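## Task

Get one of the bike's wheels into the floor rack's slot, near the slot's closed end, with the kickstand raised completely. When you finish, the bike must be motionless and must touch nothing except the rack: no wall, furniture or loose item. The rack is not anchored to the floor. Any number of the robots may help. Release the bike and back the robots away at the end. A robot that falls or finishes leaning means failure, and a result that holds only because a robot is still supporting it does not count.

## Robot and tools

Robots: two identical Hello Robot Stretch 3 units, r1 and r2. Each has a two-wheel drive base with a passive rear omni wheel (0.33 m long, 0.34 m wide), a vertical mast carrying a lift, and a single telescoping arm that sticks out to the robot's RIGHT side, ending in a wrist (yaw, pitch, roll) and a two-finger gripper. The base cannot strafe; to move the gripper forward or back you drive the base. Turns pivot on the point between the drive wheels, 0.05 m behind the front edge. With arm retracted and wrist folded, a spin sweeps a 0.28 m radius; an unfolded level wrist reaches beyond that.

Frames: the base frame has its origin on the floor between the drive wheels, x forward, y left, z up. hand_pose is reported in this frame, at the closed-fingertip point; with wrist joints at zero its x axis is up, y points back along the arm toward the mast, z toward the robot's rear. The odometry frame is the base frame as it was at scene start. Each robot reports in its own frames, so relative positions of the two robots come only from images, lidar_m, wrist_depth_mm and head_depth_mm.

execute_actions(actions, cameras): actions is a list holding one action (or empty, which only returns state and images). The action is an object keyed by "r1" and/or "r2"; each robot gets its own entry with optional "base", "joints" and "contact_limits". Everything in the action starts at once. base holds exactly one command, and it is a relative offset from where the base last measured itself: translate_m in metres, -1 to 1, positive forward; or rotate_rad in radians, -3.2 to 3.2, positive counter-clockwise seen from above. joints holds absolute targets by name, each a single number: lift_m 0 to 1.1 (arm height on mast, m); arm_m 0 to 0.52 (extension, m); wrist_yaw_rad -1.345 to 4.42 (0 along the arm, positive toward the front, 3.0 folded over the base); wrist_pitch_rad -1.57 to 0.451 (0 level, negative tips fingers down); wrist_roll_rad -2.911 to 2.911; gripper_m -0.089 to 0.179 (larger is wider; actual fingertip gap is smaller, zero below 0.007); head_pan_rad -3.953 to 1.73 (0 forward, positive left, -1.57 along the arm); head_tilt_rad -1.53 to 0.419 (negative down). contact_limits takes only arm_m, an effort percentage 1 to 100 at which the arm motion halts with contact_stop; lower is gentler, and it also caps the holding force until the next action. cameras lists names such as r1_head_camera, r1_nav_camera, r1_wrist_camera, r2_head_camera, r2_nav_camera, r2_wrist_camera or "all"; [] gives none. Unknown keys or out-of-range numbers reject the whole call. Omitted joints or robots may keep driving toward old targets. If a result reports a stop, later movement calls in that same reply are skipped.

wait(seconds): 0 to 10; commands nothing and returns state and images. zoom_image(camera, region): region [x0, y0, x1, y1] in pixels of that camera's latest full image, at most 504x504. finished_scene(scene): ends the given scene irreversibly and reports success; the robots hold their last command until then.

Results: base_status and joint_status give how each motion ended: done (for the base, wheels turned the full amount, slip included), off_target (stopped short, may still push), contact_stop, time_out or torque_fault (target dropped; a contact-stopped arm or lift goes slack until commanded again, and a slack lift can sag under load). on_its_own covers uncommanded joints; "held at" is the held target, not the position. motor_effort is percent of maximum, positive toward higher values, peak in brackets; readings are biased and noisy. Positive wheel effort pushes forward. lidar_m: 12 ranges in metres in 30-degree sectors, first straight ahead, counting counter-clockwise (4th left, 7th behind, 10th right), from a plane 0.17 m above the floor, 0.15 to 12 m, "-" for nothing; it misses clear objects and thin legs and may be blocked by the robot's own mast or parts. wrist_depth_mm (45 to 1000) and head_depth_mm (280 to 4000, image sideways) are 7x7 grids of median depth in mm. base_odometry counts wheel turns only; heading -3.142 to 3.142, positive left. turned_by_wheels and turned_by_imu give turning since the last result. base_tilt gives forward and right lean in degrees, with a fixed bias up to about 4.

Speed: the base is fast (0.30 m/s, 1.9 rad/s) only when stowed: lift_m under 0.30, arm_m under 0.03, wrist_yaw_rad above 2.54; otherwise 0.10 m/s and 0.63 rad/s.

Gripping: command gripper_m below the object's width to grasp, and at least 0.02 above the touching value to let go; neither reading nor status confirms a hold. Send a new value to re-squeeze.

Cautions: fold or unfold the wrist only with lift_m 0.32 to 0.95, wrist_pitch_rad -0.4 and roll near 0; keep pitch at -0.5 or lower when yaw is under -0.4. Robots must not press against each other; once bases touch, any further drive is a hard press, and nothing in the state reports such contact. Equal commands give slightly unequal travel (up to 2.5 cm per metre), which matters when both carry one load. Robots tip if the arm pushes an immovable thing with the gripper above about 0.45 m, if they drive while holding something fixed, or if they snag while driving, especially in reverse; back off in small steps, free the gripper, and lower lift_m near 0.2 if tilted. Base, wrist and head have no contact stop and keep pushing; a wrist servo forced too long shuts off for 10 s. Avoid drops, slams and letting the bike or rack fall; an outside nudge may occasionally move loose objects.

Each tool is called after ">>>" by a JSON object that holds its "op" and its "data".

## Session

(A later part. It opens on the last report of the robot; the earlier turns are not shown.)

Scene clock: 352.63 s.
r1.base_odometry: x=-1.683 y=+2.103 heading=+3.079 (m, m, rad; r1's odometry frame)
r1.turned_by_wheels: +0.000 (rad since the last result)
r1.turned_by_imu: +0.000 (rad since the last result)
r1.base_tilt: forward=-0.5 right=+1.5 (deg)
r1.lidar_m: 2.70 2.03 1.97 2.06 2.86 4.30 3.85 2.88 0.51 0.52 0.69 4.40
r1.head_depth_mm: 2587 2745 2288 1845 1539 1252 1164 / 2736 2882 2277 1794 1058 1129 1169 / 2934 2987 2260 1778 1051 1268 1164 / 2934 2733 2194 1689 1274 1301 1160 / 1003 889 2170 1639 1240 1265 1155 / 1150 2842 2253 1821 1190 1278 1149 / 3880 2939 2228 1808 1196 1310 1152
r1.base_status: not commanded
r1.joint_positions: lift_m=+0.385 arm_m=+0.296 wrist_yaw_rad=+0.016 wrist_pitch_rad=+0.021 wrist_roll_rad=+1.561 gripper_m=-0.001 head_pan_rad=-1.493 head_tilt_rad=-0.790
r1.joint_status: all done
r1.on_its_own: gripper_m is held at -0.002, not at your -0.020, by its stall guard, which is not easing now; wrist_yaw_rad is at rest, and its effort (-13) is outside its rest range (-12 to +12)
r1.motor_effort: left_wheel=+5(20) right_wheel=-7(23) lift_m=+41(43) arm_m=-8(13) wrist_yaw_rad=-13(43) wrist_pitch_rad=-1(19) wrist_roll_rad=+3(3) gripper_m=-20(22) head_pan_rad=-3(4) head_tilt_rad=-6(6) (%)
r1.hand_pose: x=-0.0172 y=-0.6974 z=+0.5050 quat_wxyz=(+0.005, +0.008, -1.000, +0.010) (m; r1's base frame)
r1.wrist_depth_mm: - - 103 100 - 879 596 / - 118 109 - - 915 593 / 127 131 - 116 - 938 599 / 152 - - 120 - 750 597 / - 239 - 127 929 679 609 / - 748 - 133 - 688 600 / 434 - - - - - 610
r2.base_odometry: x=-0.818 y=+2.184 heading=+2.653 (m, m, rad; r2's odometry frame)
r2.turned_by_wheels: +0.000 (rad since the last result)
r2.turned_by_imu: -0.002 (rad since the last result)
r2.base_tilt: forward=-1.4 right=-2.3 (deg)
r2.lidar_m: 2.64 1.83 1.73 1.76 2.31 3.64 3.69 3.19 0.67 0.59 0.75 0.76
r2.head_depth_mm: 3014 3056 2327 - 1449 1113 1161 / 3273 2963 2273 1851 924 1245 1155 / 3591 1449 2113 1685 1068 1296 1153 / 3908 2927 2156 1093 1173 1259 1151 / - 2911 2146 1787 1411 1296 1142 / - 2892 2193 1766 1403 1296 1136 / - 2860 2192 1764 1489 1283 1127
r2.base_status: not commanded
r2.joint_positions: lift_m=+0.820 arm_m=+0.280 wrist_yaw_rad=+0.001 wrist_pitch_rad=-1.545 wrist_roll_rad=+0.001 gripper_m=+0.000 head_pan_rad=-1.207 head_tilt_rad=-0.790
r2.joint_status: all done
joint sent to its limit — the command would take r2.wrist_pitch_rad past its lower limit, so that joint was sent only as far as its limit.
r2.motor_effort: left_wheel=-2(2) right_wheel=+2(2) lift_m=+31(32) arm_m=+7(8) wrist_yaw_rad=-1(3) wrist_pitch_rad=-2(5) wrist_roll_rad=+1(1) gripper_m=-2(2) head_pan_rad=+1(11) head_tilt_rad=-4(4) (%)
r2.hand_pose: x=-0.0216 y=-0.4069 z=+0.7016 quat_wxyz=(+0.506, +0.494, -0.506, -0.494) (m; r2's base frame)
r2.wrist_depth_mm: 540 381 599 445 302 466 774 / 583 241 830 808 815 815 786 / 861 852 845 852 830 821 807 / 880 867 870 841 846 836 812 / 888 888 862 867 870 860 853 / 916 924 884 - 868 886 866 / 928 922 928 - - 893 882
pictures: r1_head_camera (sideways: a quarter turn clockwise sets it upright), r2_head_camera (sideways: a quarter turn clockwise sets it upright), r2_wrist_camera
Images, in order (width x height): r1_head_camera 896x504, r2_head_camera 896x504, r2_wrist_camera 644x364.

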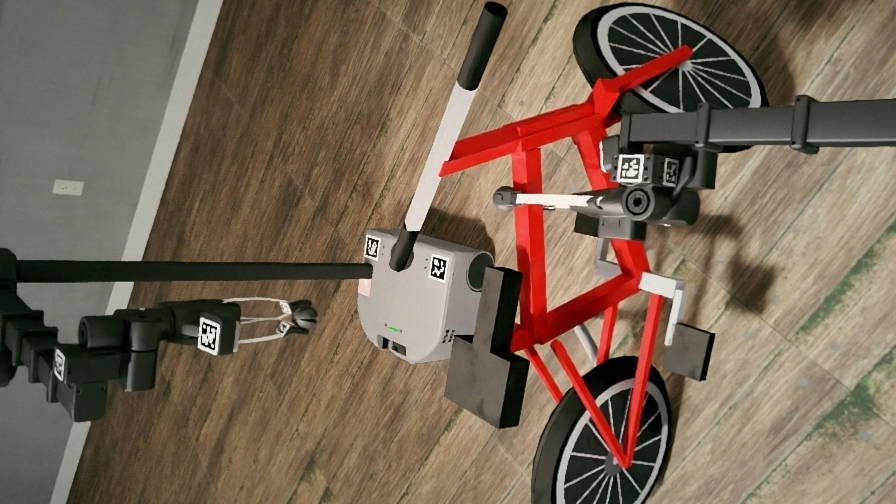

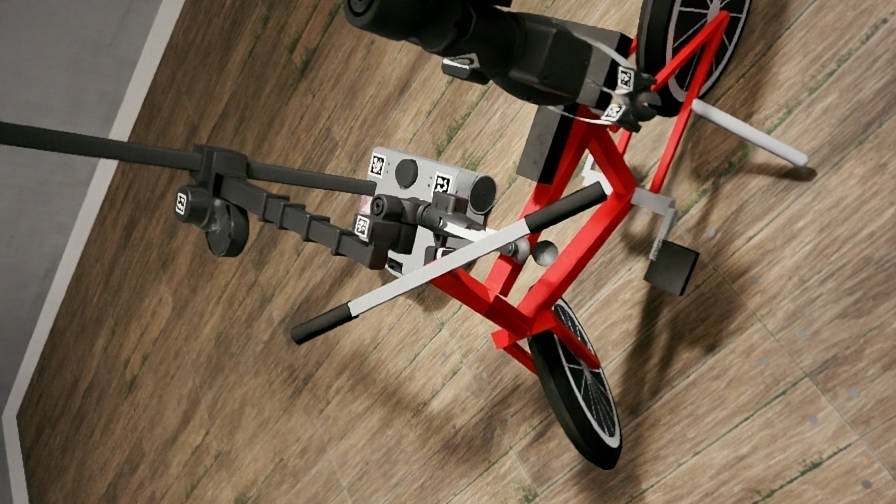

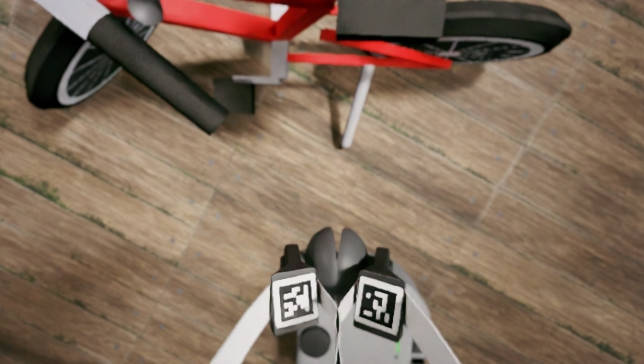

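>>> {"op": "execute_actions", "data": {"actions": [{"r2": {"joints": {"arm_m": 0.39, "lift_m": 0.68}}}], "cameras": ["r2_wrist_camera"]}}

>>> {"op": "execute_actions", "data": {"actions": [{"r2": {"base": {"translate_m": 0.24}}}], "cameras": ["r1_head_camera", "r2_head_camera", "r2_wrist_camera"]}}

Scene clock: 375.83 s.
r1.base_odometry: x=-1.683 y=+2.103 heading=+3.079 (m, m, rad; r1's odometry frame)
r1.turned_by_wheels: +0.000 (rad since the last result)
r1.turned_by_imu: +0.000 (rad since the last result)
r1.base_tilt: forward=-0.3 right=+1.5 (deg)
r1.lidar_m: 2.71 2.03 1.97 2.06 2.86 4.31 3.87 2.88 0.51 0.52 0.69 4.42
r1.head_depth_mm: 2552 2768 2288 1838 1552 1248 1161 / 2725 2896 2280 1801 1056 1127 1163 / 2923 2993 2276 1789 1055 1272 1158 / 2899 2728 2196 1693 1274 1293 1156 / 1240 2855 1796 1645 1241 1271 1159 / 3623 927 2174 1812 1187 1278 1154 / 3837 2962 2233 1806 1194 1309 1151
r1.base_status: not commanded
r1.joint_positions: lift_m=+0.385 arm_m=+0.296 wrist_yaw_rad=+0.016 wrist_pitch_rad=+0.021 wrist_roll_rad=+1.561 gripper_m=-0.001 head_pan_rad=-1.493 head_tilt_rad=-0.790
r1.joint_status: not commanded
r1.on_its_own: gripper_m is held at -0.002, not at your -0.020, by its stall guard, which is not easing now; wrist_yaw_rad is at rest, and its effort (-13) is outside its rest range (-12 to +12)
r1.motor_effort: left_wheel=+5(5) right_wheel=-7(7) lift_m=+41(41) arm_m=-8(8) wrist_yaw_rad=-13(14) wrist_pitch_rad=-1(1) wrist_roll_rad=+3(3) gripper_m=-20(21) head_pan_rad=-3(4) head_tilt_rad=-7(6) (%)
r1.hand_pose: x=-0.0172 y=-0.6974 z=+0.5050 quat_wxyz=(+0.005, +0.008, -1.000, +0.010) (m; r1's base frame)
r1.wrist_depth_mm: - - 103 100 - 903 591 / - 118 109 - - 895 585 / 127 131 - 115 - 919 594 / 152 - - 121 - 759 592 / - 240 966 126 925 661 591 / - - - 133 - 712 609 / - 520 - - - - 609
r2.base_odometry: x=-0.818 y=+2.184 heading=+2.653 (m, m, rad; r2's odometry frame)
r2.turned_by_wheels: +0.000 (rad since the last result)
r2.turned_by_imu: -0.001 (rad since the last result)
r2.base_tilt: forward=-1.5 right=-2.3 (deg)
r2.lidar_m: 2.63 1.83 1.73 1.76 2.31 3.64 3.72 3.21 0.67 0.59 0.75 0.76
r2.head_depth_mm: 3010 3086 2318 - 1263 1114 1168 / 3225 3083 2301 1838 982 1245 1158 / 3602 1454 2077 1698 1066 1292 1152 / 3842 2980 2140 1102 1172 1252 1157 / - 2893 2135 1797 1410 1291 1144 / - 2871 2179 1785 1408 1292 1131 / - 2867 2174 1773 1488 1289 1132
r2.base_status: not commanded
r2.joint_positions: lift_m=+0.680 arm_m=+0.390 wrist_yaw_rad=+0.001 wrist_pitch_rad=-1.546 wrist_roll_rad=+0.001 gripper_m=+0.000 head_pan_rad=-1.207 head_tilt_rad=-0.790
r2.joint_status: all done
r2.motor_effort: left_wheel=-2(1) right_wheel=+3(2) lift_m=+18(28) arm_m=+7(5) wrist_yaw_rad=-1(1) wrist_pitch_rad=-2(2) wrist_roll_rad=+1(1) gripper_m=-1(2) head_pan_rad=+2(2) head_tilt_rad=-3(3) (%)
r2.hand_pose: x=-0.0216 y=-0.5167 z=+0.5623 quat_wxyz=(+0.506, +0.494, -0.506, -0.494) (m; r2's base frame)
r2.wrist_depth_mm: 212 170 167 166 164 162 657 / 258 415 443 172 169 168 340 / 683 715 534 286 177 176 689 / 731 742 719 723 698 698 691 / 750 752 743 736 722 723 714 / 772 760 762 - 741 735 718 / 125 770 785 - - 744 737
pictures: r2_wrist_camera
Images, in order (width x height): r2_wrist_camera 644x364.

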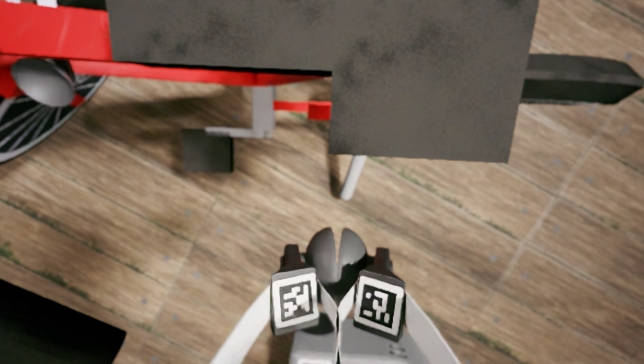

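Scene clock: 379.20 s.
r1.base_odometry: x=-1.683 y=+2.103 heading=+3.078 (m, m, rad; r1's odometry frame)
r1.turned_by_wheels: -0.001 (rad since the last result)
r1.turned_by_imu: -0.001 (rad since the last result)
r1.base_tilt: forward=-0.4 right=+1.4 (deg)
r1.lidar_m: 2.71 2.03 1.97 2.06 2.86 4.31 3.87 2.87 0.61 0.60 0.68 4.42
r1.head_depth_mm: 2570 2775 2292 1842 1546 1108 1165 / 2691 2874 2273 1836 1055 1129 1162 / 1221 1324 842 1579 994 1268 1162 / 3067 2953 2201 1693 1274 1296 1160 / 3422 2973 2264 1824 1199 1268 1158 / 3557 2946 2239 1818 1190 1287 1158 / 3809 2914 2232 1810 1191 1313 1148
r1.base_status: not commanded
r1.joint_positions: lift_m=+0.385 arm_m=+0.296 wrist_yaw_rad=-0.022 wrist_pitch_rad=+0.025 wrist_roll_rad=+1.561 gripper_m=-0.001 head_pan_rad=-1.493 head_tilt_rad=-0.790
r1.joint_status: not commanded
r1.on_its_own: gripper_m is held at -0.002, not at your -0.020, by its stall guard, which is not easing now; wrist_yaw_rad is at rest, and its effort (+17) is outside its rest range (-12 to +12)
r1.motor_effort: left_wheel=-7(7) right_wheel=+8(8) lift_m=+41(41) arm_m=-8(8) wrist_yaw_rad=+17(17) wrist_pitch_rad=-3(3) wrist_roll_rad=+3(3) gripper_m=-18(21) head_pan_rad=-4(4) head_tilt_rad=-6(6) (%)
r1.hand_pose: x=-0.0269 y=-0.6974 z=+0.5060 quat_wxyz=(+0.005, -0.011, -1.000, +0.012) (m; r1's base frame)
r1.wrist_depth_mm: - - 104 101 - 907 589 / - 120 111 - - 871 570 / 131 137 341 117 - 626 585 / 242 283 274 120 - 638 595 / 394 - - 124 - 868 620 / - - - 132 - 871 614 / - - - - - - 613
r2.base_odometry: x=-1.030 y=+2.297 heading=+2.652 (m, m, rad; r2's odometry frame)
r2.turned_by_wheels: +0.000 (rad since the last result)
r2.turned_by_imu: -0.002 (rad since the last result)
r2.base_tilt: forward=-1.4 right=-2.3 (deg)
r2.lidar_m: 2.47 1.72 1.62 1.66 2.17 3.84 3.94 3.31 0.66 0.67 0.69 4.90
r2.head_depth_mm: 3094 2891 2209 - 1196 1249 1153 / 3462 3035 1380 1043 888 1246 1164 / 3719 3014 2266 1680 1064 1276 1149 / 3957 2894 2214 1816 1203 1303 1141 / - 2909 2235 1790 1365 1300 1147 / - 2860 2216 1797 1494 1297 1137 / - 2815 2157 1789 1489 1279 1127
r2.base_status: done
r2.joint_positions: lift_m=+0.680 arm_m=+0.390 wrist_yaw_rad=+0.001 wrist_pitch_rad=-1.548 wrist_roll_rad=+0.001 gripper_m=+0.000 head_pan_rad=-1.207 head_tilt_rad=-0.790
r2.joint_status: not commanded
r2.motor_effort: left_wheel=-4(7) right_wheel=+8(19) lift_m=+18(18) arm_m=+6(7) wrist_yaw_rad=-1(1) wrist_pitch_rad=-1(2) wrist_roll_rad=+1(1) gripper_m=-3(4) head_pan_rad=+2(1) head_tilt_rad=-3(4) (%)
r2.hand_pose: x=-0.0216 y=-0.5162 z=+0.5623 quat_wxyz=(+0.506, +0.494, -0.505, -0.495) (m; r2's base frame)
r2.wrist_depth_mm: - 49 176 182 208 215 161 / - 49 326 179 427 225 166 / - 50 705 703 694 691 675 / - 52 722 724 712 696 697 / - 51 734 730 729 713 715 / - 52 752 - 745 731 735 / - 53 776 - - 739 734
pictures: r1_head_camera (sideways: a quarter turn clockwise sets it upright), r2_head_camera (sideways: a quarter turn clockwise sets it upright), r2_wrist_camera
Images, in order (width x height): r1_head_camera 896x504, r2_head_camera 896x504, r2_wrist_camera 644x364.

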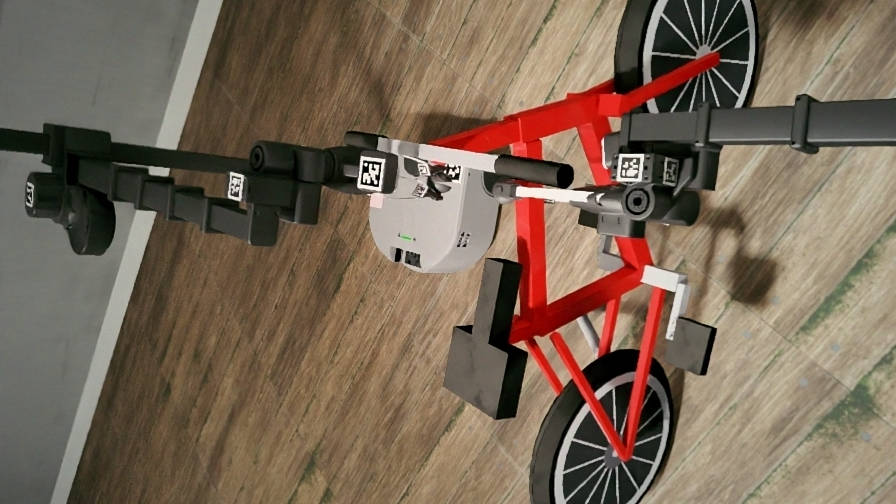

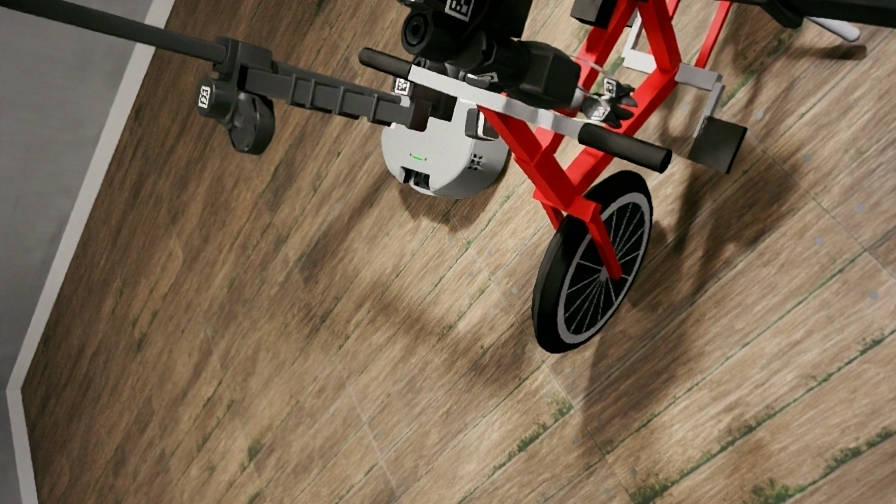

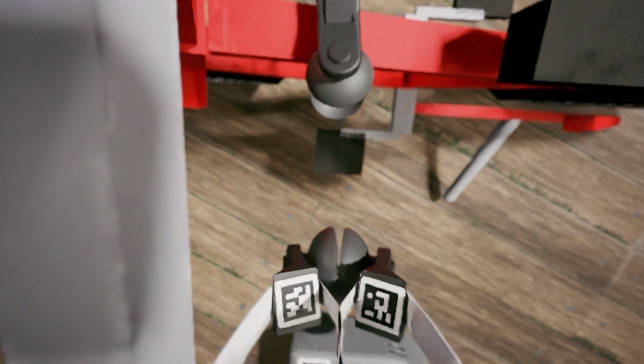

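>>> {"op": "execute_actions", "data": {"actions": [{"r2": {"joints": {"lift_m": 0.84}}}], "cameras": []}}

>>> {"op": "execute_actions", "data": {"actions": [{"r2": {"base": {"translate_m": 0.7}, "joints": {"arm_m": 0.48, "head_pan_rad": -1.57, "head_tilt_rad": -0.9}}}], "cameras": ["r2_head_camera", "r2_wrist_camera", "r1_nav_camera"]}}

Scene clock: 406.20 s.
r1.base_odometry: x=-1.683 y=+2.103 heading=+3.078 (m, m, rad; r1's odometry frame)
r1.turned_by_wheels: +0.000 (rad since the last result)
r1.turned_by_imu: +0.000 (rad since the last result)
r1.base_tilt: forward=-0.4 right=+1.5 (deg)
r1.lidar_m: 2.71 2.04 1.97 2.06 2.86 4.31 3.90 2.88 0.62 0.62 0.68 4.43
r1.head_depth_mm: 2547 2788 2302 1837 1549 1084 1163 / 2717 2835 2278 1793 1043 1118 1162 / 1139 759 1791 1612 1015 1269 1158 / 3119 2821 2277 1690 1244 1293 1161 / 3388 2973 2249 1838 1140 1264 1161 / 3650 2945 2224 1825 1182 1286 1153 / 3825 2947 2250 1807 1193 1308 1157
r1.base_status: not commanded
r1.joint_positions: lift_m=+0.385 arm_m=+0.295 wrist_yaw_rad=-0.014 wrist_pitch_rad=+0.030 wrist_roll_rad=+1.557 gripper_m=-0.001 head_pan_rad=-1.493 head_tilt_rad=-0.792
r1.joint_status: not commanded
r1.on_its_own: gripper_m is held at -0.002, not at your -0.020, by its stall guard, which is not easing now
r1.motor_effort: left_wheel=-4(11) right_wheel=+5(10) lift_m=+39(41) arm_m=-2(8) wrist_yaw_rad=+12(17) wrist_pitch_rad=-5(7) wrist_roll_rad=+5(5) gripper_m=-19(19) head_pan_rad=-3(3) head_tilt_rad=-7(6) (%)
r1.hand_pose: x=-0.0250 y=-0.6970 z=+0.5073 quat_wxyz=(+0.007, -0.007, -1.000, +0.014) (m; r1's base frame)
r1.wrist_depth_mm: - 110 100 96 - 927 598 / - 114 106 127 - 792 579 / 127 835 928 111 - 643 580 / 395 284 - 115 - 651 612 / - - - 120 - 874 609 / - - - 128 - 890 616 / - - - - - 896 620
r2.base_odometry: x=-1.030 y=+2.297 heading=+2.653 (m, m, rad; r2's odometry frame)
r2.turned_by_wheels: +0.000 (rad since the last result)
r2.turned_by_imu: -0.001 (rad since the last result)
r2.base_tilt: forward=-1.5 right=-2.3 (deg)
r2.lidar_m: 2.47 1.72 1.62 1.66 2.16 3.84 3.94 3.31 0.66 0.65 0.69 4.89
r2.head_depth_mm: 3076 2905 2299 - 1477 1255 1150 / 3455 3035 1376 1043 1107 1263 1164 / 3730 2943 2258 1686 1042 1270 1149 / 3979 2948 2218 1812 1226 1297 1148 / - 2916 2206 1783 1413 1305 1138 / - 2875 2205 1771 1506 1294 1129 / - 2843 2141 1771 1486 1282 1130
r2.base_status: not commanded
r2.joint_positions: lift_m=+0.767 arm_m=+0.390 wrist_yaw_rad=-0.001 wrist_pitch_rad=-1.546 wrist_roll_rad=+0.001 gripper_m=+0.000 head_pan_rad=-1.207 head_tilt_rad=-0.791
r2.joint_status: lift_m contact_stop (moved +0.087 of +0.160)
r2.on_its_own: lift_m is slack since a contact_stop, until your next command for it (your +0.840 is given up)
r2.motor_effort: left_wheel=+0(7) right_wheel=+1(16) lift_m=+25(52) arm_m=+5(6) wrist_yaw_rad=+1(2) wrist_pitch_rad=-2(11) wrist_roll_rad=+1(1) gripper_m=-2(6) head_pan_rad=+2(3) head_tilt_rad=-3(4) (%)
r2.hand_pose: x=-0.0216 y=-0.5169 z=+0.6494 quat_wxyz=(+0.506, +0.493, -0.506, -0.495) (m; r2's base frame)
r2.wrist_depth_mm: 785 761 115 744 752 734 727 / 786 784 119 269 303 251 246 / 816 789 123 783 784 755 273 / 838 834 127 815 801 773 765 / 837 833 141 828 813 804 808 / 853 865 839 - 836 830 813 / 898 864 848 - - 825 836
pictures: none
No camera images: the call's "cameras" was empty. Leave "cameras" out to get every camera's image.

not run: a stop came earlier in this reply.

>>> {"op": "execute_actions", "data": {"actions": [{"r2": {"base": {"translate_m": -0.03}, "joints": {"lift_m": 0.75}}}], "cameras": ["r2_head_camera", "r2_wrist_camera"]}}

>>> {"op": "execute_actions", "data": {"actions": [{"r2": {"joints": {"lift_m": 0.85}}}], "cameras": ["r2_head_camera", "r2_wrist_camera"]}}

Scene clock: 414.27 s.
r1.base_odometry: x=-1.683 y=+2.103 heading=+3.078 (m, m, rad; r1's odometry frame)
r1.turned_by_wheels: +0.000 (rad since the last result)
r1.turned_by_imu: +0.000 (rad since the last result)
r1.base_tilt: forward=-0.4 right=+1.5 (deg)
r1.lidar_m: 2.70 2.03 1.97 2.07 2.87 4.32 3.89 2.89 0.61 0.62 0.68 4.43
r1.head_depth_mm: 2560 2755 2290 1828 1545 1080 1162 / 2728 2885 2264 1789 1044 1117 1159 / 1171 800 874 1609 1013 1274 1159 / 2986 824 2247 1659 1244 1290 1157 / 3387 2945 2256 1823 1144 1264 1161 / 3596 2969 2249 1821 1185 1289 1157 / 3812 2905 2240 1808 1205 1305 1154
r1.base_status: not commanded
r1.joint_positions: lift_m=+0.385 arm_m=+0.295 wrist_yaw_rad=-0.014 wrist_pitch_rad=+0.030 wrist_roll_rad=+1.557 gripper_m=-0.001 head_pan_rad=-1.493 head_tilt_rad=-0.792
r1.joint_status: not commanded
r1.on_its_own: gripper_m is held at -0.002, not at your -0.020, by its stall guard, which is not easing now
r1.motor_effort: left_wheel=-4(4) right_wheel=+5(5) lift_m=+39(39) arm_m=-2(2) wrist_yaw_rad=+11(12) wrist_pitch_rad=-5(5) wrist_roll_rad=+5(5) gripper_m=-18(18) head_pan_rad=-4(3) head_tilt_rad=-7(5) (%)
r1.hand_pose: x=-0.0250 y=-0.6970 z=+0.5073 quat_wxyz=(+0.007, -0.007, -1.000, +0.014) (m; r1's base frame)
r1.wrist_depth_mm: - 110 99 96 - 911 597 / - 114 106 127 - 935 604 / 128 882 914 111 - 635 570 / 278 752 - 116 - 642 602 / 285 - - 121 - 815 620 / - - - 128 - 883 609 / - - - - - 881 619
r2.base_odometry: x=-1.003 y=+2.283 heading=+2.653 (m, m, rad; r2's odometry frame)
r2.turned_by_wheels: +0.000 (rad since the last result)
r2.turned_by_imu: -0.001 (rad since the last result)
r2.base_tilt: forward=-1.4 right=-2.2 (deg)
r2.lidar_m: 2.49 1.74 1.64 1.67 2.18 3.82 3.89 3.28 0.65 0.66 0.68 4.94
r2.head_depth_mm: 3043 2906 2311 - 1105 1254 1141 / 3346 2991 1430 1035 1197 1269 1162 / 3693 2972 2311 1685 1027 1259 1144 / - 2938 2242 1827 1186 1307 1148 / - 2921 2218 1794 1375 1296 1147 / - 2823 2179 1788 1503 1278 1146 / - 2807 2180 1768 1487 1281 1131
r2.base_status: done
r2.joint_positions: lift_m=+0.750 arm_m=+0.390 wrist_yaw_rad=-0.001 wrist_pitch_rad=-1.546 wrist_roll_rad=+0.001 gripper_m=+0.000 head_pan_rad=-1.207 head_tilt_rad=-0.791
r2.joint_status: all done
r2.motor_effort: left_wheel=+0(4) right_wheel=+1(4) lift_m=+18(24) arm_m=+5(5) wrist_yaw_rad=+1(1) wrist_pitch_rad=-2(2) wrist_roll_rad=+1(1) gripper_m=-3(4) head_pan_rad=+2(2) head_tilt_rad=-3(3) (%)
r2.hand_pose: x=-0.0216 y=-0.5169 z=+0.6323 quat_wxyz=(+0.506, +0.493, -0.506, -0.495) (m; r2's base frame)
r2.wrist_depth_mm: 754 100 253 733 718 720 234 / 781 103 377 264 285 232 229 / 786 106 776 761 762 749 242 / 815 112 811 794 797 761 767 / 825 122 806 799 797 794 778 / 840 133 842 - 802 806 796 / 864 864 837 - - 805 819
pictures: r2_head_camera (sideways: a quarter turn clockwise sets it upright), r2_wrist_camera
Images, in order (width x height): r2_head_camera 896x504, r2_wrist_camera 644x364.

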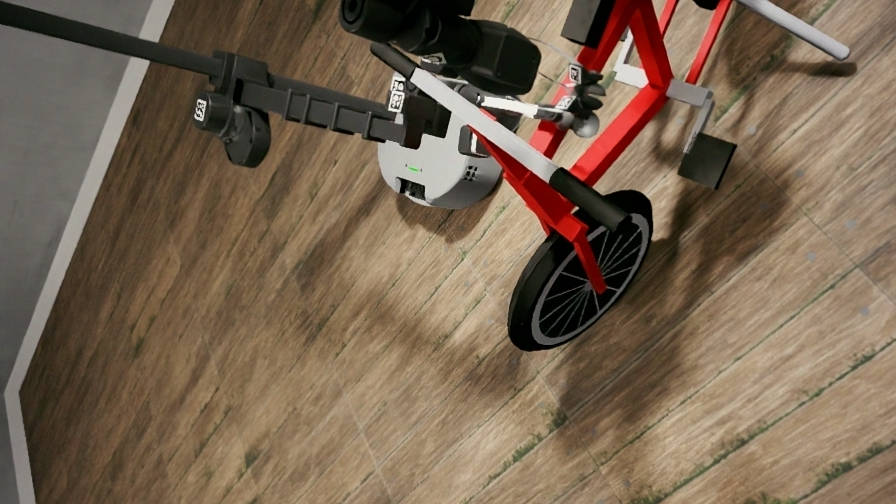

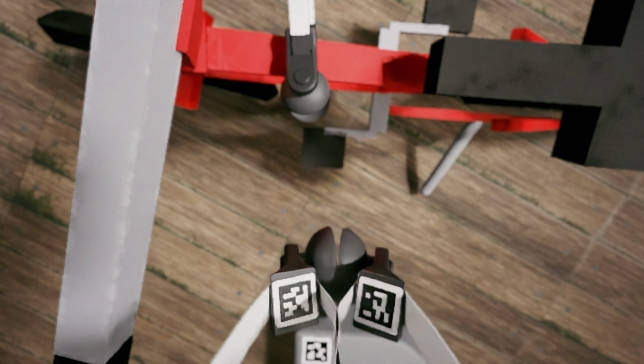

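Scene clock: 416.00 s.
r1.base_odometry: x=-1.683 y=+2.103 heading=+3.078 (m, m, rad; r1's odometry frame)
r1.turned_by_wheels: +0.000 (rad since the last result)
r1.turned_by_imu: +0.000 (rad since the last result)
r1.base_tilt: forward=-0.3 right=+1.5 (deg)
r1.lidar_m: 2.70 2.04 1.97 2.06 2.86 4.29 3.87 2.88 0.62 0.62 0.69 4.43
r1.head_depth_mm: 2555 2770 2283 1850 1540 1078 1167 / 2722 2877 2270 1796 1045 1116 1164 / 891 747 2126 1648 1016 1277 1160 / 891 2856 2266 1661 1243 1297 1156 / 3373 2945 2261 1823 1144 1271 1154 / 3600 2923 2234 1815 1185 1282 1149 / 3878 2965 2257 1811 1199 1312 1149
r1.base_status: not commanded
r1.joint_positions: lift_m=+0.385 arm_m=+0.295 wrist_yaw_rad=-0.014 wrist_pitch_rad=+0.030 wrist_roll_rad=+1.557 gripper_m=-0.001 head_pan_rad=-1.493 head_tilt_rad=-0.792
r1.joint_status: not commanded
r1.on_its_own: gripper_m is held at -0.002, not at your -0.020, by its stall guard, which is not easing now
r1.motor_effort: left_wheel=-4(4) right_wheel=+5(4) lift_m=+39(39) arm_m=-2(2) wrist_yaw_rad=+10(11) wrist_pitch_rad=-5(4) wrist_roll_rad=+5(5) gripper_m=-19(19) head_pan_rad=-3(3) head_tilt_rad=-6(5) (%)
r1.hand_pose: x=-0.0250 y=-0.6970 z=+0.5073 quat_wxyz=(+0.007, -0.007, -1.000, +0.014) (m; r1's base frame)
r1.wrist_depth_mm: - 110 100 96 - 919 602 / - 114 106 127 - 931 606 / 128 918 915 111 - 629 582 / 280 897 - 115 - 637 602 / 417 - - 120 - 815 603 / - - - 128 - 887 615 / - - - - - 903 615
r2.base_odometry: x=-1.003 y=+2.283 heading=+2.653 (m, m, rad; r2's odometry frame)
r2.turned_by_wheels: +0.000 (rad since the last result)
r2.turned_by_imu: +0.000 (rad since the last result)
r2.base_tilt: forward=-1.5 right=-2.2 (deg)
r2.lidar_m: 2.49 1.74 1.64 1.67 2.18 3.82 3.93 3.29 0.65 0.65 0.68 4.91
r2.head_depth_mm: 3064 2927 2393 1744 1098 1257 1142 / 3375 3027 1438 1035 1131 1277 1157 / 3616 3038 2256 1680 1033 1270 1145 / 3937 2930 2255 1808 1185 1314 1148 / - 2941 2205 1780 1375 1295 1139 / - 2835 2200 1784 1492 1285 1139 / - 2842 2153 1774 1487 1280 1128
r2.base_status: not commanded
r2.joint_positions: lift_m=+0.850 arm_m=+0.390 wrist_yaw_rad=-0.001 wrist_pitch_rad=-1.546 wrist_roll_rad=+0.001 gripper_m=+0.000 head_pan_rad=-1.207 head_tilt_rad=-0.791
r2.joint_status: all done
r2.motor_effort: left_wheel=+0(0) right_wheel=+2(1) lift_m=+31(31) arm_m=+5(5) wrist_yaw_rad=+2(1) wrist_pitch_rad=-2(2) wrist_roll_rad=+1(1) gripper_m=-2(2) head_pan_rad=+2(3) head_tilt_rad=-3(3) (%)
r2.hand_pose: x=-0.0216 y=-0.5169 z=+0.7316 quat_wxyz=(+0.506, +0.493, -0.506, -0.495) (m; r2's base frame)
r2.wrist_depth_mm: 858 843 457 829 816 812 809 / 889 866 210 371 385 327 319 / 897 893 857 873 847 338 333 / 897 891 890 890 870 881 859 / 925 917 908 891 903 885 877 / 946 937 933 - 904 912 878 / 977 955 956 - - 919 926
pictures: r2_head_camera (sideways: a quarter turn clockwise sets it upright), r2_wrist_camera
Images, in order (width x height): r2_head_camera 896x504, r2_wrist_camera 644x364.

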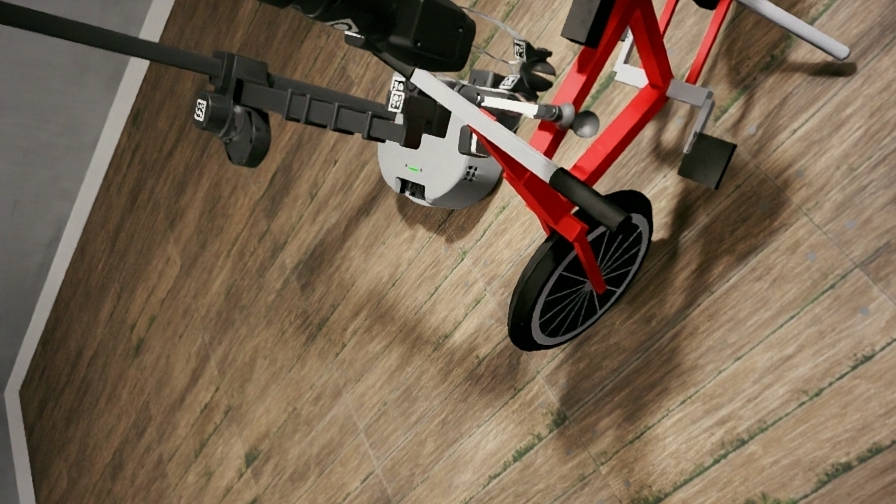

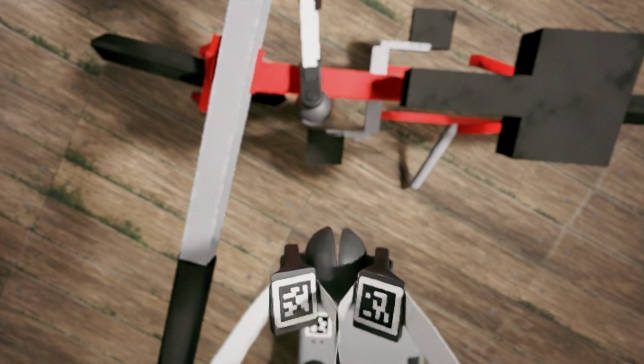

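>>> {"op": "execute_actions", "data": {"actions": [{"r2": {"base": {"translate_m": 0.15}}}], "cameras": []}}

>>> {"op": "execute_actions", "data": {"actions": [{"r2": {"joints": {"lift_m": 0.72}}}], "cameras": ["r2_wrist_camera"]}}

Scene clock: 439.77 s.
r1.base_odometry: x=-1.683 y=+2.103 heading=+3.078 (m, m, rad; r1's odometry frame)
r1.turned_by_wheels: +0.000 (rad since the last result)
r1.turned_by_imu: -0.001 (rad since the last result)
r1.base_tilt: forward=-0.4 right=+1.5 (deg)
r1.lidar_m: 2.71 2.03 1.97 2.06 2.86 4.31 3.87 2.88 0.62 0.62 0.68 4.42
r1.head_depth_mm: 2464 702 2144 1841 1547 1082 1167 / 840 2634 2061 1671 1040 1115 1161 / 2931 2973 2253 1653 1017 1275 1155 / 3130 3005 2244 1832 1243 1286 1156 / 3396 2960 2273 1821 1144 1269 1157 / 3632 2949 2250 1825 1184 1292 1156 / 3858 2946 2236 1819 1200 1307 1151
r1.base_status: not commanded
r1.joint_positions: lift_m=+0.385 arm_m=+0.295 wrist_yaw_rad=-0.014 wrist_pitch_rad=+0.030 wrist_roll_rad=+1.557 gripper_m=-0.001 head_pan_rad=-1.493 head_tilt_rad=-0.792
r1.joint_status: not commanded
r1.on_its_own: gripper_m is held at -0.002, not at your -0.020, by its stall guard, which is not easing now
r1.motor_effort: left_wheel=-4(5) right_wheel=+4(5) lift_m=+39(39) arm_m=-2(2) wrist_yaw_rad=+10(11) wrist_pitch_rad=-5(5) wrist_roll_rad=+5(5) gripper_m=-19(19) head_pan_rad=-3(3) head_tilt_rad=-6(6) (%)
r1.hand_pose: x=-0.0250 y=-0.6970 z=+0.5073 quat_wxyz=(+0.007, -0.007, -1.000, +0.014) (m; r1's base frame)
r1.wrist_depth_mm: - 110 100 96 - 805 537 / 244 114 106 127 - 638 568 / 127 808 - 111 - 644 572 / - - - 116 - 877 608 / - - - 121 - 953 611 / - - - 128 - 885 618 / - - - - - 899 621
r2.base_odometry: x=-1.136 y=+2.353 heading=+2.653 (m, m, rad; r2's odometry frame)
r2.turned_by_wheels: +0.000 (rad since the last result)
r2.turned_by_imu: -0.002 (rad since the last result)
r2.base_tilt: forward=-1.5 right=-2.2 (deg)
r2.lidar_m: 2.38 1.67 1.57 1.60 2.10 3.96 4.03 0.91 0.72 0.65 0.72 4.79
r2.head_depth_mm: 3158 3084 1359 1040 850 1114 1162 / 3445 3001 2183 1606 1099 1262 1162 / 3782 2995 2235 1830 1166 1291 1146 / 3920 2989 2257 1804 1285 1304 1148 / - 2889 2233 1799 1517 1302 1141 / - 2872 2187 1794 1503 1295 1134 / - 2857 2196 1761 1482 1288 1124
r2.base_status: done
r2.joint_positions: lift_m=+0.850 arm_m=+0.390 wrist_yaw_rad=-0.001 wrist_pitch_rad=-1.546 wrist_roll_rad=+0.001 gripper_m=+0.000 head_pan_rad=-1.207 head_tilt_rad=-0.791
r2.joint_status: not commanded
r2.motor_effort: left_wheel=-1(2) right_wheel=+1(7) lift_m=+31(31) arm_m=+5(5) wrist_yaw_rad=+1(1) wrist_pitch_rad=-2(2) wrist_roll_rad=+1(1) gripper_m=-2(2) head_pan_rad=+3(2) head_tilt_rad=-3(3) (%)
r2.hand_pose: x=-0.0216 y=-0.5169 z=+0.7316 quat_wxyz=(+0.506, +0.493, -0.506, -0.495) (m; r2's base frame)
r2.wrist_depth_mm: 849 845 844 829 822 198 801 / 875 857 621 469 245 372 328 / 889 881 879 867 700 857 831 / 905 897 885 871 693 862 865 / 938 918 910 895 884 879 867 / 944 937 949 - 917 892 889 / 978 961 945 - 910 924 910
pictures: none
No camera images: the call's "cameras" was empty. Leave "cameras" out to get every camera's image.

Scene clock: 441.77 s.
r1.base_odometry: x=-1.683 y=+2.103 heading=+3.078 (m, m, rad; r1's odometry frame)
r1.turned_by_wheels: +0.000 (rad since the last result)
r1.turned_by_imu: +0.000 (rad since the last result)
r1.base_tilt: forward=-0.4 right=+1.4 (deg)
r1.lidar_m: 2.71 2.03 1.97 2.06 2.87 4.32 3.88 2.88 0.62 0.62 0.68 4.43
r1.head_depth_mm: 2526 2769 2071 1843 1538 1081 1163 / 1160 842 884 1606 1044 1114 1166 / 2843 2980 2265 1643 1015 1270 1159 / 3127 2954 2253 1825 1242 1287 1158 / 3398 2944 2243 1826 1142 1263 1157 / 3621 2951 2255 1812 1185 1289 1152 / 3797 2914 2245 1801 1198 1312 1151
r1.base_status: not commanded
r1.joint_positions: lift_m=+0.385 arm_m=+0.295 wrist_yaw_rad=-0.014 wrist_pitch_rad=+0.030 wrist_roll_rad=+1.557 gripper_m=-0.001 head_pan_rad=-1.493 head_tilt_rad=-0.792
r1.joint_status: not commanded
r1.on_its_own: gripper_m is held at -0.002, not at your -0.020, by its stall guard, which is not easing now
r1.motor_effort: left_wheel=-5(4) right_wheel=+5(5) lift_m=+39(39) arm_m=-2(2) wrist_yaw_rad=+11(10) wrist_pitch_rad=-5(5) wrist_roll_rad=+5(5) gripper_m=-19(19) head_pan_rad=-3(4) head_tilt_rad=-6(7) (%)
r1.hand_pose: x=-0.0250 y=-0.6970 z=+0.5073 quat_wxyz=(+0.007, -0.007, -1.000, +0.014) (m; r1's base frame)
r1.wrist_depth_mm: 248 110 100 96 - 787 539 / 241 115 106 127 - 636 551 / 127 732 854 111 - 643 581 / - - - 116 - 885 601 / - - - 121 - 957 603 / - - - 128 - 895 623 / - - - - - 901 615
r2.base_odometry: x=-1.136 y=+2.353 heading=+2.653 (m, m, rad; r2's odometry frame)
r2.turned_by_wheels: +0.000 (rad since the last result)
r2.turned_by_imu: +0.000 (rad since the last result)
r2.base_tilt: forward=-1.4 right=-2.3 (deg)
r2.lidar_m: 2.39 1.67 1.57 1.61 2.09 3.96 4.04 0.91 0.72 0.64 0.72 4.79
r2.head_depth_mm: 3246 3033 1364 - 816 1113 1161 / 3443 3030 2198 1654 1272 1271 1160 / 3683 2926 2255 1819 1168 1282 1152 / - 2986 2247 1814 1295 1307 1146 / - 2891 2196 1771 1509 1293 1139 / - 2840 2209 1781 1498 1298 1130 / - 2825 2193 1765 1495 1283 1131
r2.base_status: not commanded
r2.joint_positions: lift_m=+0.720 arm_m=+0.390 wrist_yaw_rad=-0.001 wrist_pitch_rad=-1.546 wrist_roll_rad=+0.001 gripper_m=+0.000 head_pan_rad=-1.207 head_tilt_rad=-0.791
r2.joint_status: all done
r2.motor_effort: left_wheel=+0(1) right_wheel=+1(1) lift_m=+19(28) arm_m=+5(5) wrist_yaw_rad=+1(2) wrist_pitch_rad=-2(2) wrist_roll_rad=+1(1) gripper_m=-3(2) head_pan_rad=+2(2) head_tilt_rad=-3(3) (%)
r2.hand_pose: x=-0.0216 y=-0.5169 z=+0.6023 quat_wxyz=(+0.506, +0.493, -0.506, -0.495) (m; r2's base frame)
r2.wrist_depth_mm: 731 719 380 327 157 113 89 / 740 736 662 352 407 209 238 / 773 752 752 747 727 722 83 / 779 767 752 756 743 735 79 / 788 789 784 772 772 762 76 / 804 808 802 - 778 769 78 / 832 831 815 - - 95 81
pictures: r2_wrist_camera
Images, in order (width x height): r2_wrist_camera 644x364.

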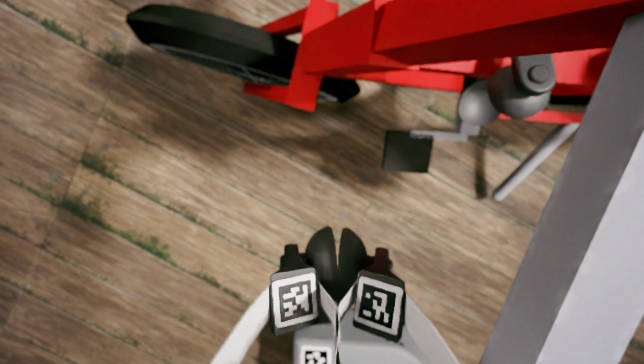

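>>> {"op": "execute_actions", "data": {"actions": [{"r2": {"base": {"translate_m": -0.036}}}], "cameras": []}}

>>> {"op": "execute_actions", "data": {"actions": [{"r2": {"base": {"translate_m": 0.04}}}], "cameras": []}}

>>> {"op": "execute_actions", "data": {"actions": [{"r2": {"joints": {"lift_m": 0.85}}}], "cameras": ["r2_wrist_camera"]}}

Scene clock: 451.53 s.
r1.base_odometry: x=-1.683 y=+2.103 heading=+3.078 (m, m, rad; r1's odometry frame)
r1.turned_by_wheels: +0.000 (rad since the last result)
r1.turned_by_imu: +0.000 (rad since the last result)
r1.base_tilt: forward=-0.3 right=+1.5 (deg)
r1.lidar_m: 2.71 2.03 1.97 2.06 2.87 4.31 3.89 2.87 0.61 0.60 0.68 4.43
r1.head_depth_mm: 2541 2765 2278 1846 1545 1096 1166 / 1169 912 818 1738 1088 1128 1164 / 2845 2859 2270 1614 991 1274 1158 / 3131 2960 2262 1771 1270 1294 1160 / 3409 2948 2244 1825 1144 1265 1162 / 3598 2948 2228 1810 1187 1286 1153 / 3860 2933 2237 1816 1194 1309 1152
r1.base_status: not commanded
r1.joint_positions: lift_m=+0.385 arm_m=+0.295 wrist_yaw_rad=-0.005 wrist_pitch_rad=+0.030 wrist_roll_rad=+1.557 gripper_m=-0.001 head_pan_rad=-1.493 head_tilt_rad=-0.792
r1.joint_status: not commanded
r1.on_its_own: gripper_m is held at -0.002, not at your -0.020, by its stall guard, which is not easing now
r1.motor_effort: left_wheel=-2(4) right_wheel=+1(5) lift_m=+39(39) arm_m=-2(2) wrist_yaw_rad=+4(11) wrist_pitch_rad=-5(5) wrist_roll_rad=+5(5) gripper_m=-20(19) head_pan_rad=-4(4) head_tilt_rad=-5(5) (%)
r1.hand_pose: x=-0.0225 y=-0.6970 z=+0.5073 quat_wxyz=(+0.007, -0.002, -1.000, +0.015) (m; r1's base frame)
r1.wrist_depth_mm: - 109 99 96 - 948 548 / 121 114 106 127 - 631 548 / 126 144 369 111 - 634 585 / - - - 116 - 777 607 / - - - 120 - 957 613 / - - - 128 - 907 616 / - - - - - 898 622
r2.base_odometry: x=-1.104 y=+2.336 heading=+2.653 (m, m, rad; r2's odometry frame)
r2.turned_by_wheels: +0.000 (rad since the last result)
r2.turned_by_imu: -0.001 (rad since the last result)
r2.base_tilt: forward=-1.4 right=-2.3 (deg)
r2.lidar_m: 2.42 1.68 1.59 1.62 2.11 3.91 4.03 0.91 0.70 0.66 0.70 4.83
r2.head_depth_mm: 3181 3044 1372 - 917 1242 1167 / 3481 3011 2228 1641 1055 1246 1157 / 3747 2992 2268 1774 1152 1293 1151 / - 2914 2256 1798 1268 1297 1149 / - 2887 2195 1812 1506 1301 1150 / - 2835 2201 1763 1498 1287 1134 / - 2809 2183 1781 1480 1285 1134
r2.base_status: done
r2.joint_positions: lift_m=+0.720 arm_m=+0.390 wrist_yaw_rad=-0.001 wrist_pitch_rad=-1.546 wrist_roll_rad=+0.001 gripper_m=+0.000 head_pan_rad=-1.207 head_tilt_rad=-0.791
r2.joint_status: not commanded
r2.motor_effort: left_wheel=+0(3) right_wheel=-2(8) lift_m=+18(18) arm_m=+5(5) wrist_yaw_rad=+1(1) wrist_pitch_rad=-2(2) wrist_roll_rad=+1(1) gripper_m=-3(3) head_pan_rad=+2(2) head_tilt_rad=-3(3) (%)
r2.hand_pose: x=-0.0216 y=-0.5169 z=+0.6023 quat_wxyz=(+0.506, +0.493, -0.506, -0.495) (m; r2's base frame)
r2.wrist_depth_mm: 722 715 726 189 116 81 68 / 744 747 403 346 228 79 71 / 762 749 739 734 736 76 74 / 773 779 748 751 746 77 731 / 788 796 772 769 761 80 741 / 805 813 790 - 773 83 754 / 827 837 812 - - 86 773
pictures: none
No camera images: the call's "cameras" was empty. Leave "cameras" out to get every camera's image.

Scene clock: 453.63 s.
r1.base_odometry: x=-1.683 y=+2.103 heading=+3.078 (m, m, rad; r1's odometry frame)
r1.turned_by_wheels: +0.000 (rad since the last result)
r1.turned_by_imu: +0.000 (rad since the last result)
r1.base_tilt: forward=-0.5 right=+1.5 (deg)
r1.lidar_m: 2.70 2.03 1.97 2.06 2.87 4.31 3.87 2.88 0.61 0.61 0.69 4.42
r1.head_depth_mm: 2529 2783 2070 1842 1549 1097 1165 / 1161 881 1507 1628 1065 1131 1161 / 2854 3010 2251 1653 987 1273 1159 / 3097 2954 2262 1825 1268 1295 1157 / 3352 2970 2261 1826 1138 1269 1158 / 3609 2937 2235 1822 1191 1284 1159 / 3860 2921 2214 1815 1196 1304 1154
r1.base_status: not commanded
r1.joint_positions: lift_m=+0.385 arm_m=+0.295 wrist_yaw_rad=-0.007 wrist_pitch_rad=+0.030 wrist_roll_rad=+1.557 gripper_m=-0.001 head_pan_rad=-1.493 head_tilt_rad=-0.792
r1.joint_status: not commanded
r1.on_its_own: gripper_m is held at -0.002, not at your -0.020, by its stall guard, which is not easing now
r1.motor_effort: left_wheel=-2(3) right_wheel=+2(2) lift_m=+39(39) arm_m=-2(2) wrist_yaw_rad=+7(6) wrist_pitch_rad=-5(5) wrist_roll_rad=+5(5) gripper_m=-19(18) head_pan_rad=-3(4) head_tilt_rad=-5(6) (%)
r1.hand_pose: x=-0.0232 y=-0.6970 z=+0.5073 quat_wxyz=(+0.007, -0.004, -1.000, +0.015) (m; r1's base frame)
r1.wrist_depth_mm: 247 109 99 96 - 717 539 / 236 114 106 127 - 637 554 / 126 145 850 111 - 687 581 / - - - 116 - 944 616 / - - - 121 - 943 612 / - - - 128 - 872 603 / - - - - - 902 621
r2.base_odometry: x=-1.139 y=+2.355 heading=+2.653 (m, m, rad; r2's odometry frame)
r2.turned_by_wheels: +0.000 (rad since the last result)
r2.turned_by_imu: -0.001 (rad since the last result)
r2.base_tilt: forward=-1.5 right=-2.3 (deg)
r2.lidar_m: 2.40 1.66 1.57 1.61 2.09 3.95 4.03 0.91 0.73 0.66 0.70 4.79
r2.head_depth_mm: 3127 3057 1348 - 860 1100 1165 / 3505 3000 2198 1644 1111 1293 1154 / 3729 2924 2274 1835 1142 1290 1152 / - 2965 2249 1789 1281 1315 1144 / - 2895 2210 1792 1505 1284 1143 / - 2847 2203 1778 1508 1309 1131 / - 2773 2179 1753 1497 1284 1128
r2.base_status: done
r2.joint_positions: lift_m=+0.720 arm_m=+0.390 wrist_yaw_rad=-0.001 wrist_pitch_rad=-1.546 wrist_roll_rad=+0.001 gripper_m=+0.000 head_pan_rad=-1.207 head_tilt_rad=-0.791
r2.joint_status: not commanded
r2.motor_effort: left_wheel=+0(3) right_wheel=+1(6) lift_m=+18(19) arm_m=+5(5) wrist_yaw_rad=+1(1) wrist_pitch_rad=-2(2) wrist_roll_rad=+1(1) gripper_m=-1(3) head_pan_rad=+2(2) head_tilt_rad=-3(3) (%)
r2.hand_pose: x=-0.0216 y=-0.5169 z=+0.6023 quat_wxyz=(+0.506, +0.493, -0.506, -0.495) (m; r2's base frame)
r2.wrist_depth_mm: 738 726 713 327 166 120 97 / 757 739 467 346 400 215 251 / 766 751 739 740 724 731 571 / 771 776 773 766 751 740 730 / 795 794 772 773 764 756 92 / 823 798 799 - 767 758 90 / 834 824 825 - - 787 88
pictures: none
No camera images: the call's "cameras" was empty. Leave "cameras" out to get every camera's image.

Scene clock: 455.63 s.
r1.base_odometry: x=-1.683 y=+2.103 heading=+3.078 (m, m, rad; r1's odometry frame)
r1.turned_by_wheels: +0.000 (rad since the last result)
r1.turned_by_imu: +0.000 (rad since the last result)
r1.base_tilt: forward=-0.3 right=+1.3 (deg)
r1.lidar_m: 2.70 2.03 1.97 2.05 2.86 4.31 3.86 2.87 0.61 0.61 0.69 4.41
r1.head_depth_mm: 2468 697 2074 1846 1543 1099 1158 / 869 2758 2133 1700 1063 1130 1163 / 2908 2987 2294 1658 990 1273 1163 / 3167 2979 2268 1822 1267 1295 1154 / 3368 2973 2243 1824 1133 1265 1159 / 3644 2956 2244 1811 1189 1290 1155 / 3880 2932 2228 1809 1194 1310 1151
r1.base_status: not commanded
r1.joint_positions: lift_m=+0.385 arm_m=+0.295 wrist_yaw_rad=-0.007 wrist_pitch_rad=+0.030 wrist_roll_rad=+1.557 gripper_m=-0.001 head_pan_rad=-1.493 head_tilt_rad=-0.792
r1.joint_status: not commanded
r1.on_its_own: gripper_m is held at -0.002, not at your -0.020, by its stall guard, which is not easing now
r1.motor_effort: left_wheel=-2(3) right_wheel=+2(2) lift_m=+39(39) arm_m=-2(2) wrist_yaw_rad=+5(5) wrist_pitch_rad=-5(5) wrist_roll_rad=+5(5) gripper_m=-18(18) head_pan_rad=-4(3) head_tilt_rad=-5(5) (%)
r1.hand_pose: x=-0.0232 y=-0.6970 z=+0.5073 quat_wxyz=(+0.007, -0.004, -1.000, +0.015) (m; r1's base frame)
r1.wrist_depth_mm: 258 109 99 96 - 708 534 / 240 114 106 127 - 628 557 / 126 144 - 111 - 679 579 / - - - 116 - 962 607 / - - - 121 - 949 607 / - - - 129 - 881 615 / - - - - - 915 622
r2.base_odometry: x=-1.139 y=+2.355 heading=+2.653 (m, m, rad; r2's odometry frame)
r2.turned_by_wheels: +0.000 (rad since the last result)
r2.turned_by_imu: +0.000 (rad since the last result)
r2.base_tilt: forward=-1.5 right=-2.4 (deg)
r2.lidar_m: 2.39 1.67 1.57 1.61 2.09 3.95 4.06 0.91 0.73 0.66 0.70 4.78
r2.head_depth_mm: 3202 3044 1351 1522 864 1107 1160 / 3418 3023 2220 1604 1105 1293 1159 / 3667 2967 2235 1827 1141 1277 1154 / - 2896 2256 1839 1284 1308 1146 / - 2845 2233 1786 1504 1307 1140 / - 2841 2205 1787 1488 1297 1134 / - 2863 2166 1770 1486 1274 1130
r2.base_status: not commanded
r2.joint_positions: lift_m=+0.850 arm_m=+0.390 wrist_yaw_rad=-0.001 wrist_pitch_rad=-1.546 wrist_roll_rad=+0.001 gripper_m=+0.000 head_pan_rad=-1.207 head_tilt_rad=-0.791
r2.joint_status: all done
r2.motor_effort: left_wheel=+0(0) right_wheel=+1(1) lift_m=+30(31) arm_m=+5(5) wrist_yaw_rad=+1(1) wrist_pitch_rad=-2(2) wrist_roll_rad=+1(1) gripper_m=-2(2) head_pan_rad=+2(3) head_tilt_rad=-3(3) (%)
r2.hand_pose: x=-0.0216 y=-0.5169 z=+0.7316 quat_wxyz=(+0.506, +0.493, -0.506, -0.495) (m; r2's base frame)
r2.wrist_depth_mm: 850 857 850 817 820 198 808 / 870 870 531 508 261 199 326 / 888 905 867 865 673 663 833 / 890 903 911 874 889 861 849 / 933 935 904 899 896 881 868 / 942 940 926 - 225 891 887 / 966 949 961 - 242 938 909
pictures: r2_wrist_camera
Images, in order (width x height): r2_wrist_camera 644x364.

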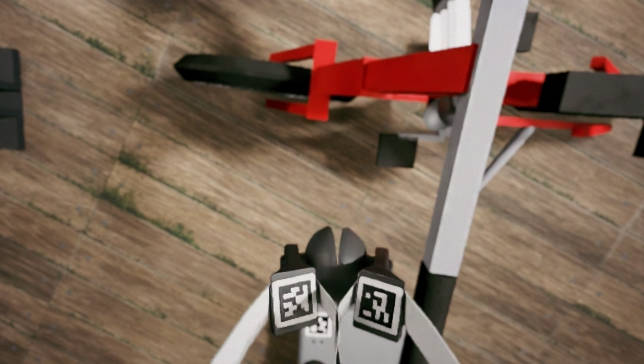

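>>> {"op": "execute_actions", "data": {"actions": [{"r2": {"base": {"translate_m": 0.72}, "joints": {"arm_m": 0.5, "head_pan_rad": -1.57, "head_tilt_rad": -0.9}}}], "cameras": ["r2_head_camera", "r2_wrist_camera"]}}

Scene clock: 484.53 s.
r1.base_odometry: x=-1.683 y=+2.103 heading=+3.078 (m, m, rad; r1's odometry frame)
r1.turned_by_wheels: +0.000 (rad since the last result)
r1.turned_by_imu: -0.001 (rad since the last result)
r1.base_tilt: forward=-0.5 right=+1.5 (deg)
r1.lidar_m: 2.70 2.03 1.97 2.06 2.88 4.29 3.89 2.88 0.61 0.61 0.68 4.42
r1.head_depth_mm: 2566 2790 2286 1849 1541 1097 1168 / 2738 2873 2278 1835 1067 1130 1162 / 2925 2960 2275 1789 988 1270 1165 / 3123 2949 2262 1825 1268 1284 1156 / 3373 2958 2270 1811 1137 1265 1152 / 3601 2938 2234 1819 1188 1290 1149 / 3863 2939 2238 1815 1194 1311 1153
r1.base_status: not commanded
r1.joint_positions: lift_m=+0.385 arm_m=+0.295 wrist_yaw_rad=-0.007 wrist_pitch_rad=+0.030 wrist_roll_rad=+1.557 gripper_m=-0.001 head_pan_rad=-1.493 head_tilt_rad=-0.792
r1.joint_status: not commanded
r1.on_its_own: gripper_m is held at -0.002, not at your -0.020, by its stall guard, which is not easing now
r1.motor_effort: left_wheel=-2(2) right_wheel=+2(2) lift_m=+39(39) arm_m=-2(2) wrist_yaw_rad=+6(4) wrist_pitch_rad=-5(5) wrist_roll_rad=+5(5) gripper_m=-19(19) head_pan_rad=-3(3) head_tilt_rad=-7(6) (%)
r1.hand_pose: x=-0.0232 y=-0.6970 z=+0.5073 quat_wxyz=(+0.007, -0.004, -1.000, +0.015) (m; r1's base frame)
r1.wrist_depth_mm: - 109 99 96 - 934 605 / - 114 106 127 - 931 605 / 126 144 - 111 - 943 617 / - - - 116 - 968 609 / - - - 121 - 952 620 / - - - 128 - 911 611 / - - - - - 894 611
r2.base_odometry: x=-1.775 y=+2.693 heading=+2.653 (m, m, rad; r2's odometry frame)
r2.turned_by_wheels: +0.000 (rad since the last result)
r2.turned_by_imu: -0.006 (rad since the last result)
r2.base_tilt: forward=-1.4 right=-2.3 (deg)
r2.lidar_m: 1.92 1.32 1.25 1.28 1.67 3.89 4.71 0.94 0.81 3.58 4.42 4.14
r2.head_depth_mm: 3023 2562 - - - 1302 1130 / 3121 - 1967 1660 1448 1269 1131 / 3223 2348 1970 1651 1426 1257 1146 / 3386 2488 1964 1663 1428 1252 1139 / 3147 2410 1940 1644 1397 1246 1115 / 3074 2355 1933 1628 1332 1253 1111 / 3053 2325 1913 1616 1304 1235 1103
r2.base_status: done
r2.joint_positions: lift_m=+0.850 arm_m=+0.500 wrist_yaw_rad=-0.001 wrist_pitch_rad=-1.546 wrist_roll_rad=+0.001 gripper_m=+0.000 head_pan_rad=-1.563 head_tilt_rad=-0.889
r2.joint_status: all done
r2.motor_effort: left_wheel=+0(2) right_wheel=+0(6) lift_m=+31(31) arm_m=+7(6) wrist_yaw_rad=+1(1) wrist_pitch_rad=-2(2) wrist_roll_rad=+1(1) gripper_m=-2(3) head_pan_rad=-2(18) head_tilt_rad=-4(13) (%)
r2.hand_pose: x=-0.0216 y=-0.6267 z=+0.7316 quat_wxyz=(+0.506, +0.493, -0.506, -0.495) (m; r2's base frame)
r2.wrist_depth_mm: 871 850 830 834 824 823 803 / 873 855 855 857 840 832 831 / 883 869 850 863 840 852 618 / 894 910 898 877 868 853 860 / 931 916 932 905 892 891 878 / 964 941 933 - 907 908 894 / 990 968 953 - 922 912 919
pictures: r2_head_camera (sideways: a quarter turn clockwise sets it upright), r2_wrist_camera
Images, in order (width x height): r2_head_camera 896x504, r2_wrist_camera 644x364.

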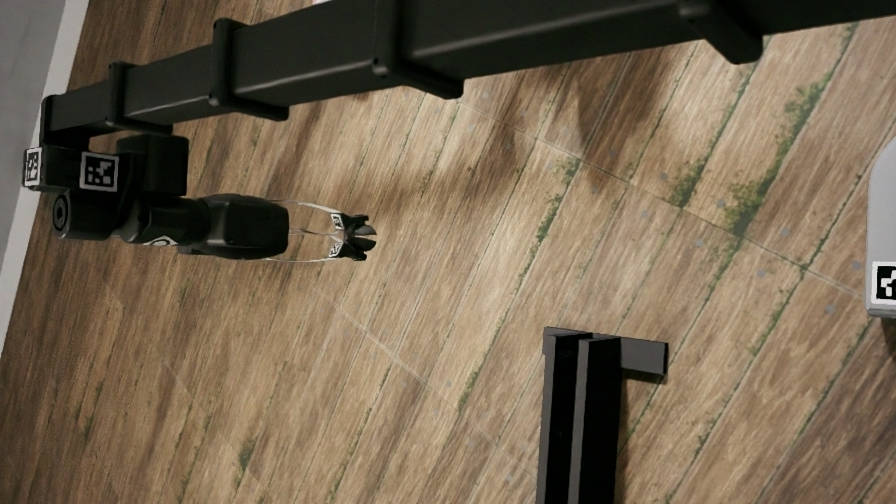

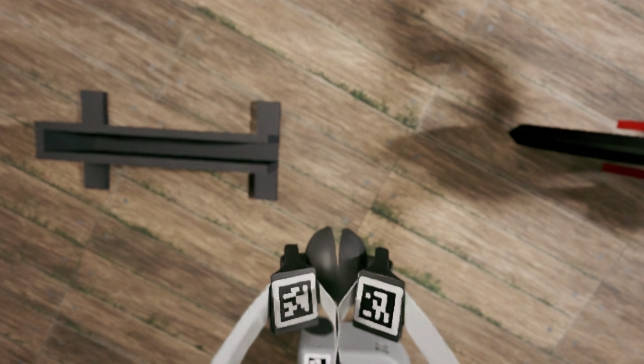

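>>> {"op": "zoom_image", "data": {"camera": "r2_wrist_camera", "region": [0, 60, 644, 240]}}

Region (0, 60, 644, 240) is 644x180 pixels. A region can be at most 504 by 504 pixels.

>>> {"op": "zoom_image", "data": {"camera": "r2_wrist_camera", "region": [20, 70, 324, 220]}}

>>> {"op": "zoom_image", "data": {"camera": "r2_wrist_camera", "region": [444, 90, 644, 190]}}

Region (20, 70, 324, 220) of r2_wrist_camera's 644x364 image, scaled by 1.658; it fills the top 249 rows of this view, and the rest is white.

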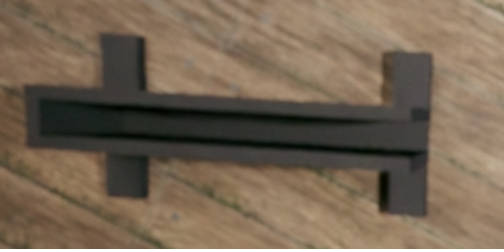

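Region (444, 90, 644, 190) of r2_wrist_camera's 644x364 image, scaled by 2.520.

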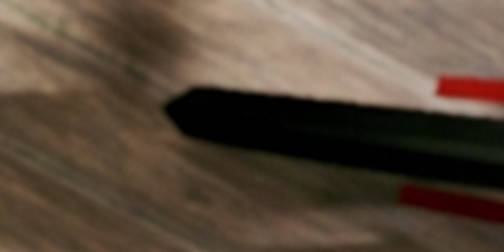

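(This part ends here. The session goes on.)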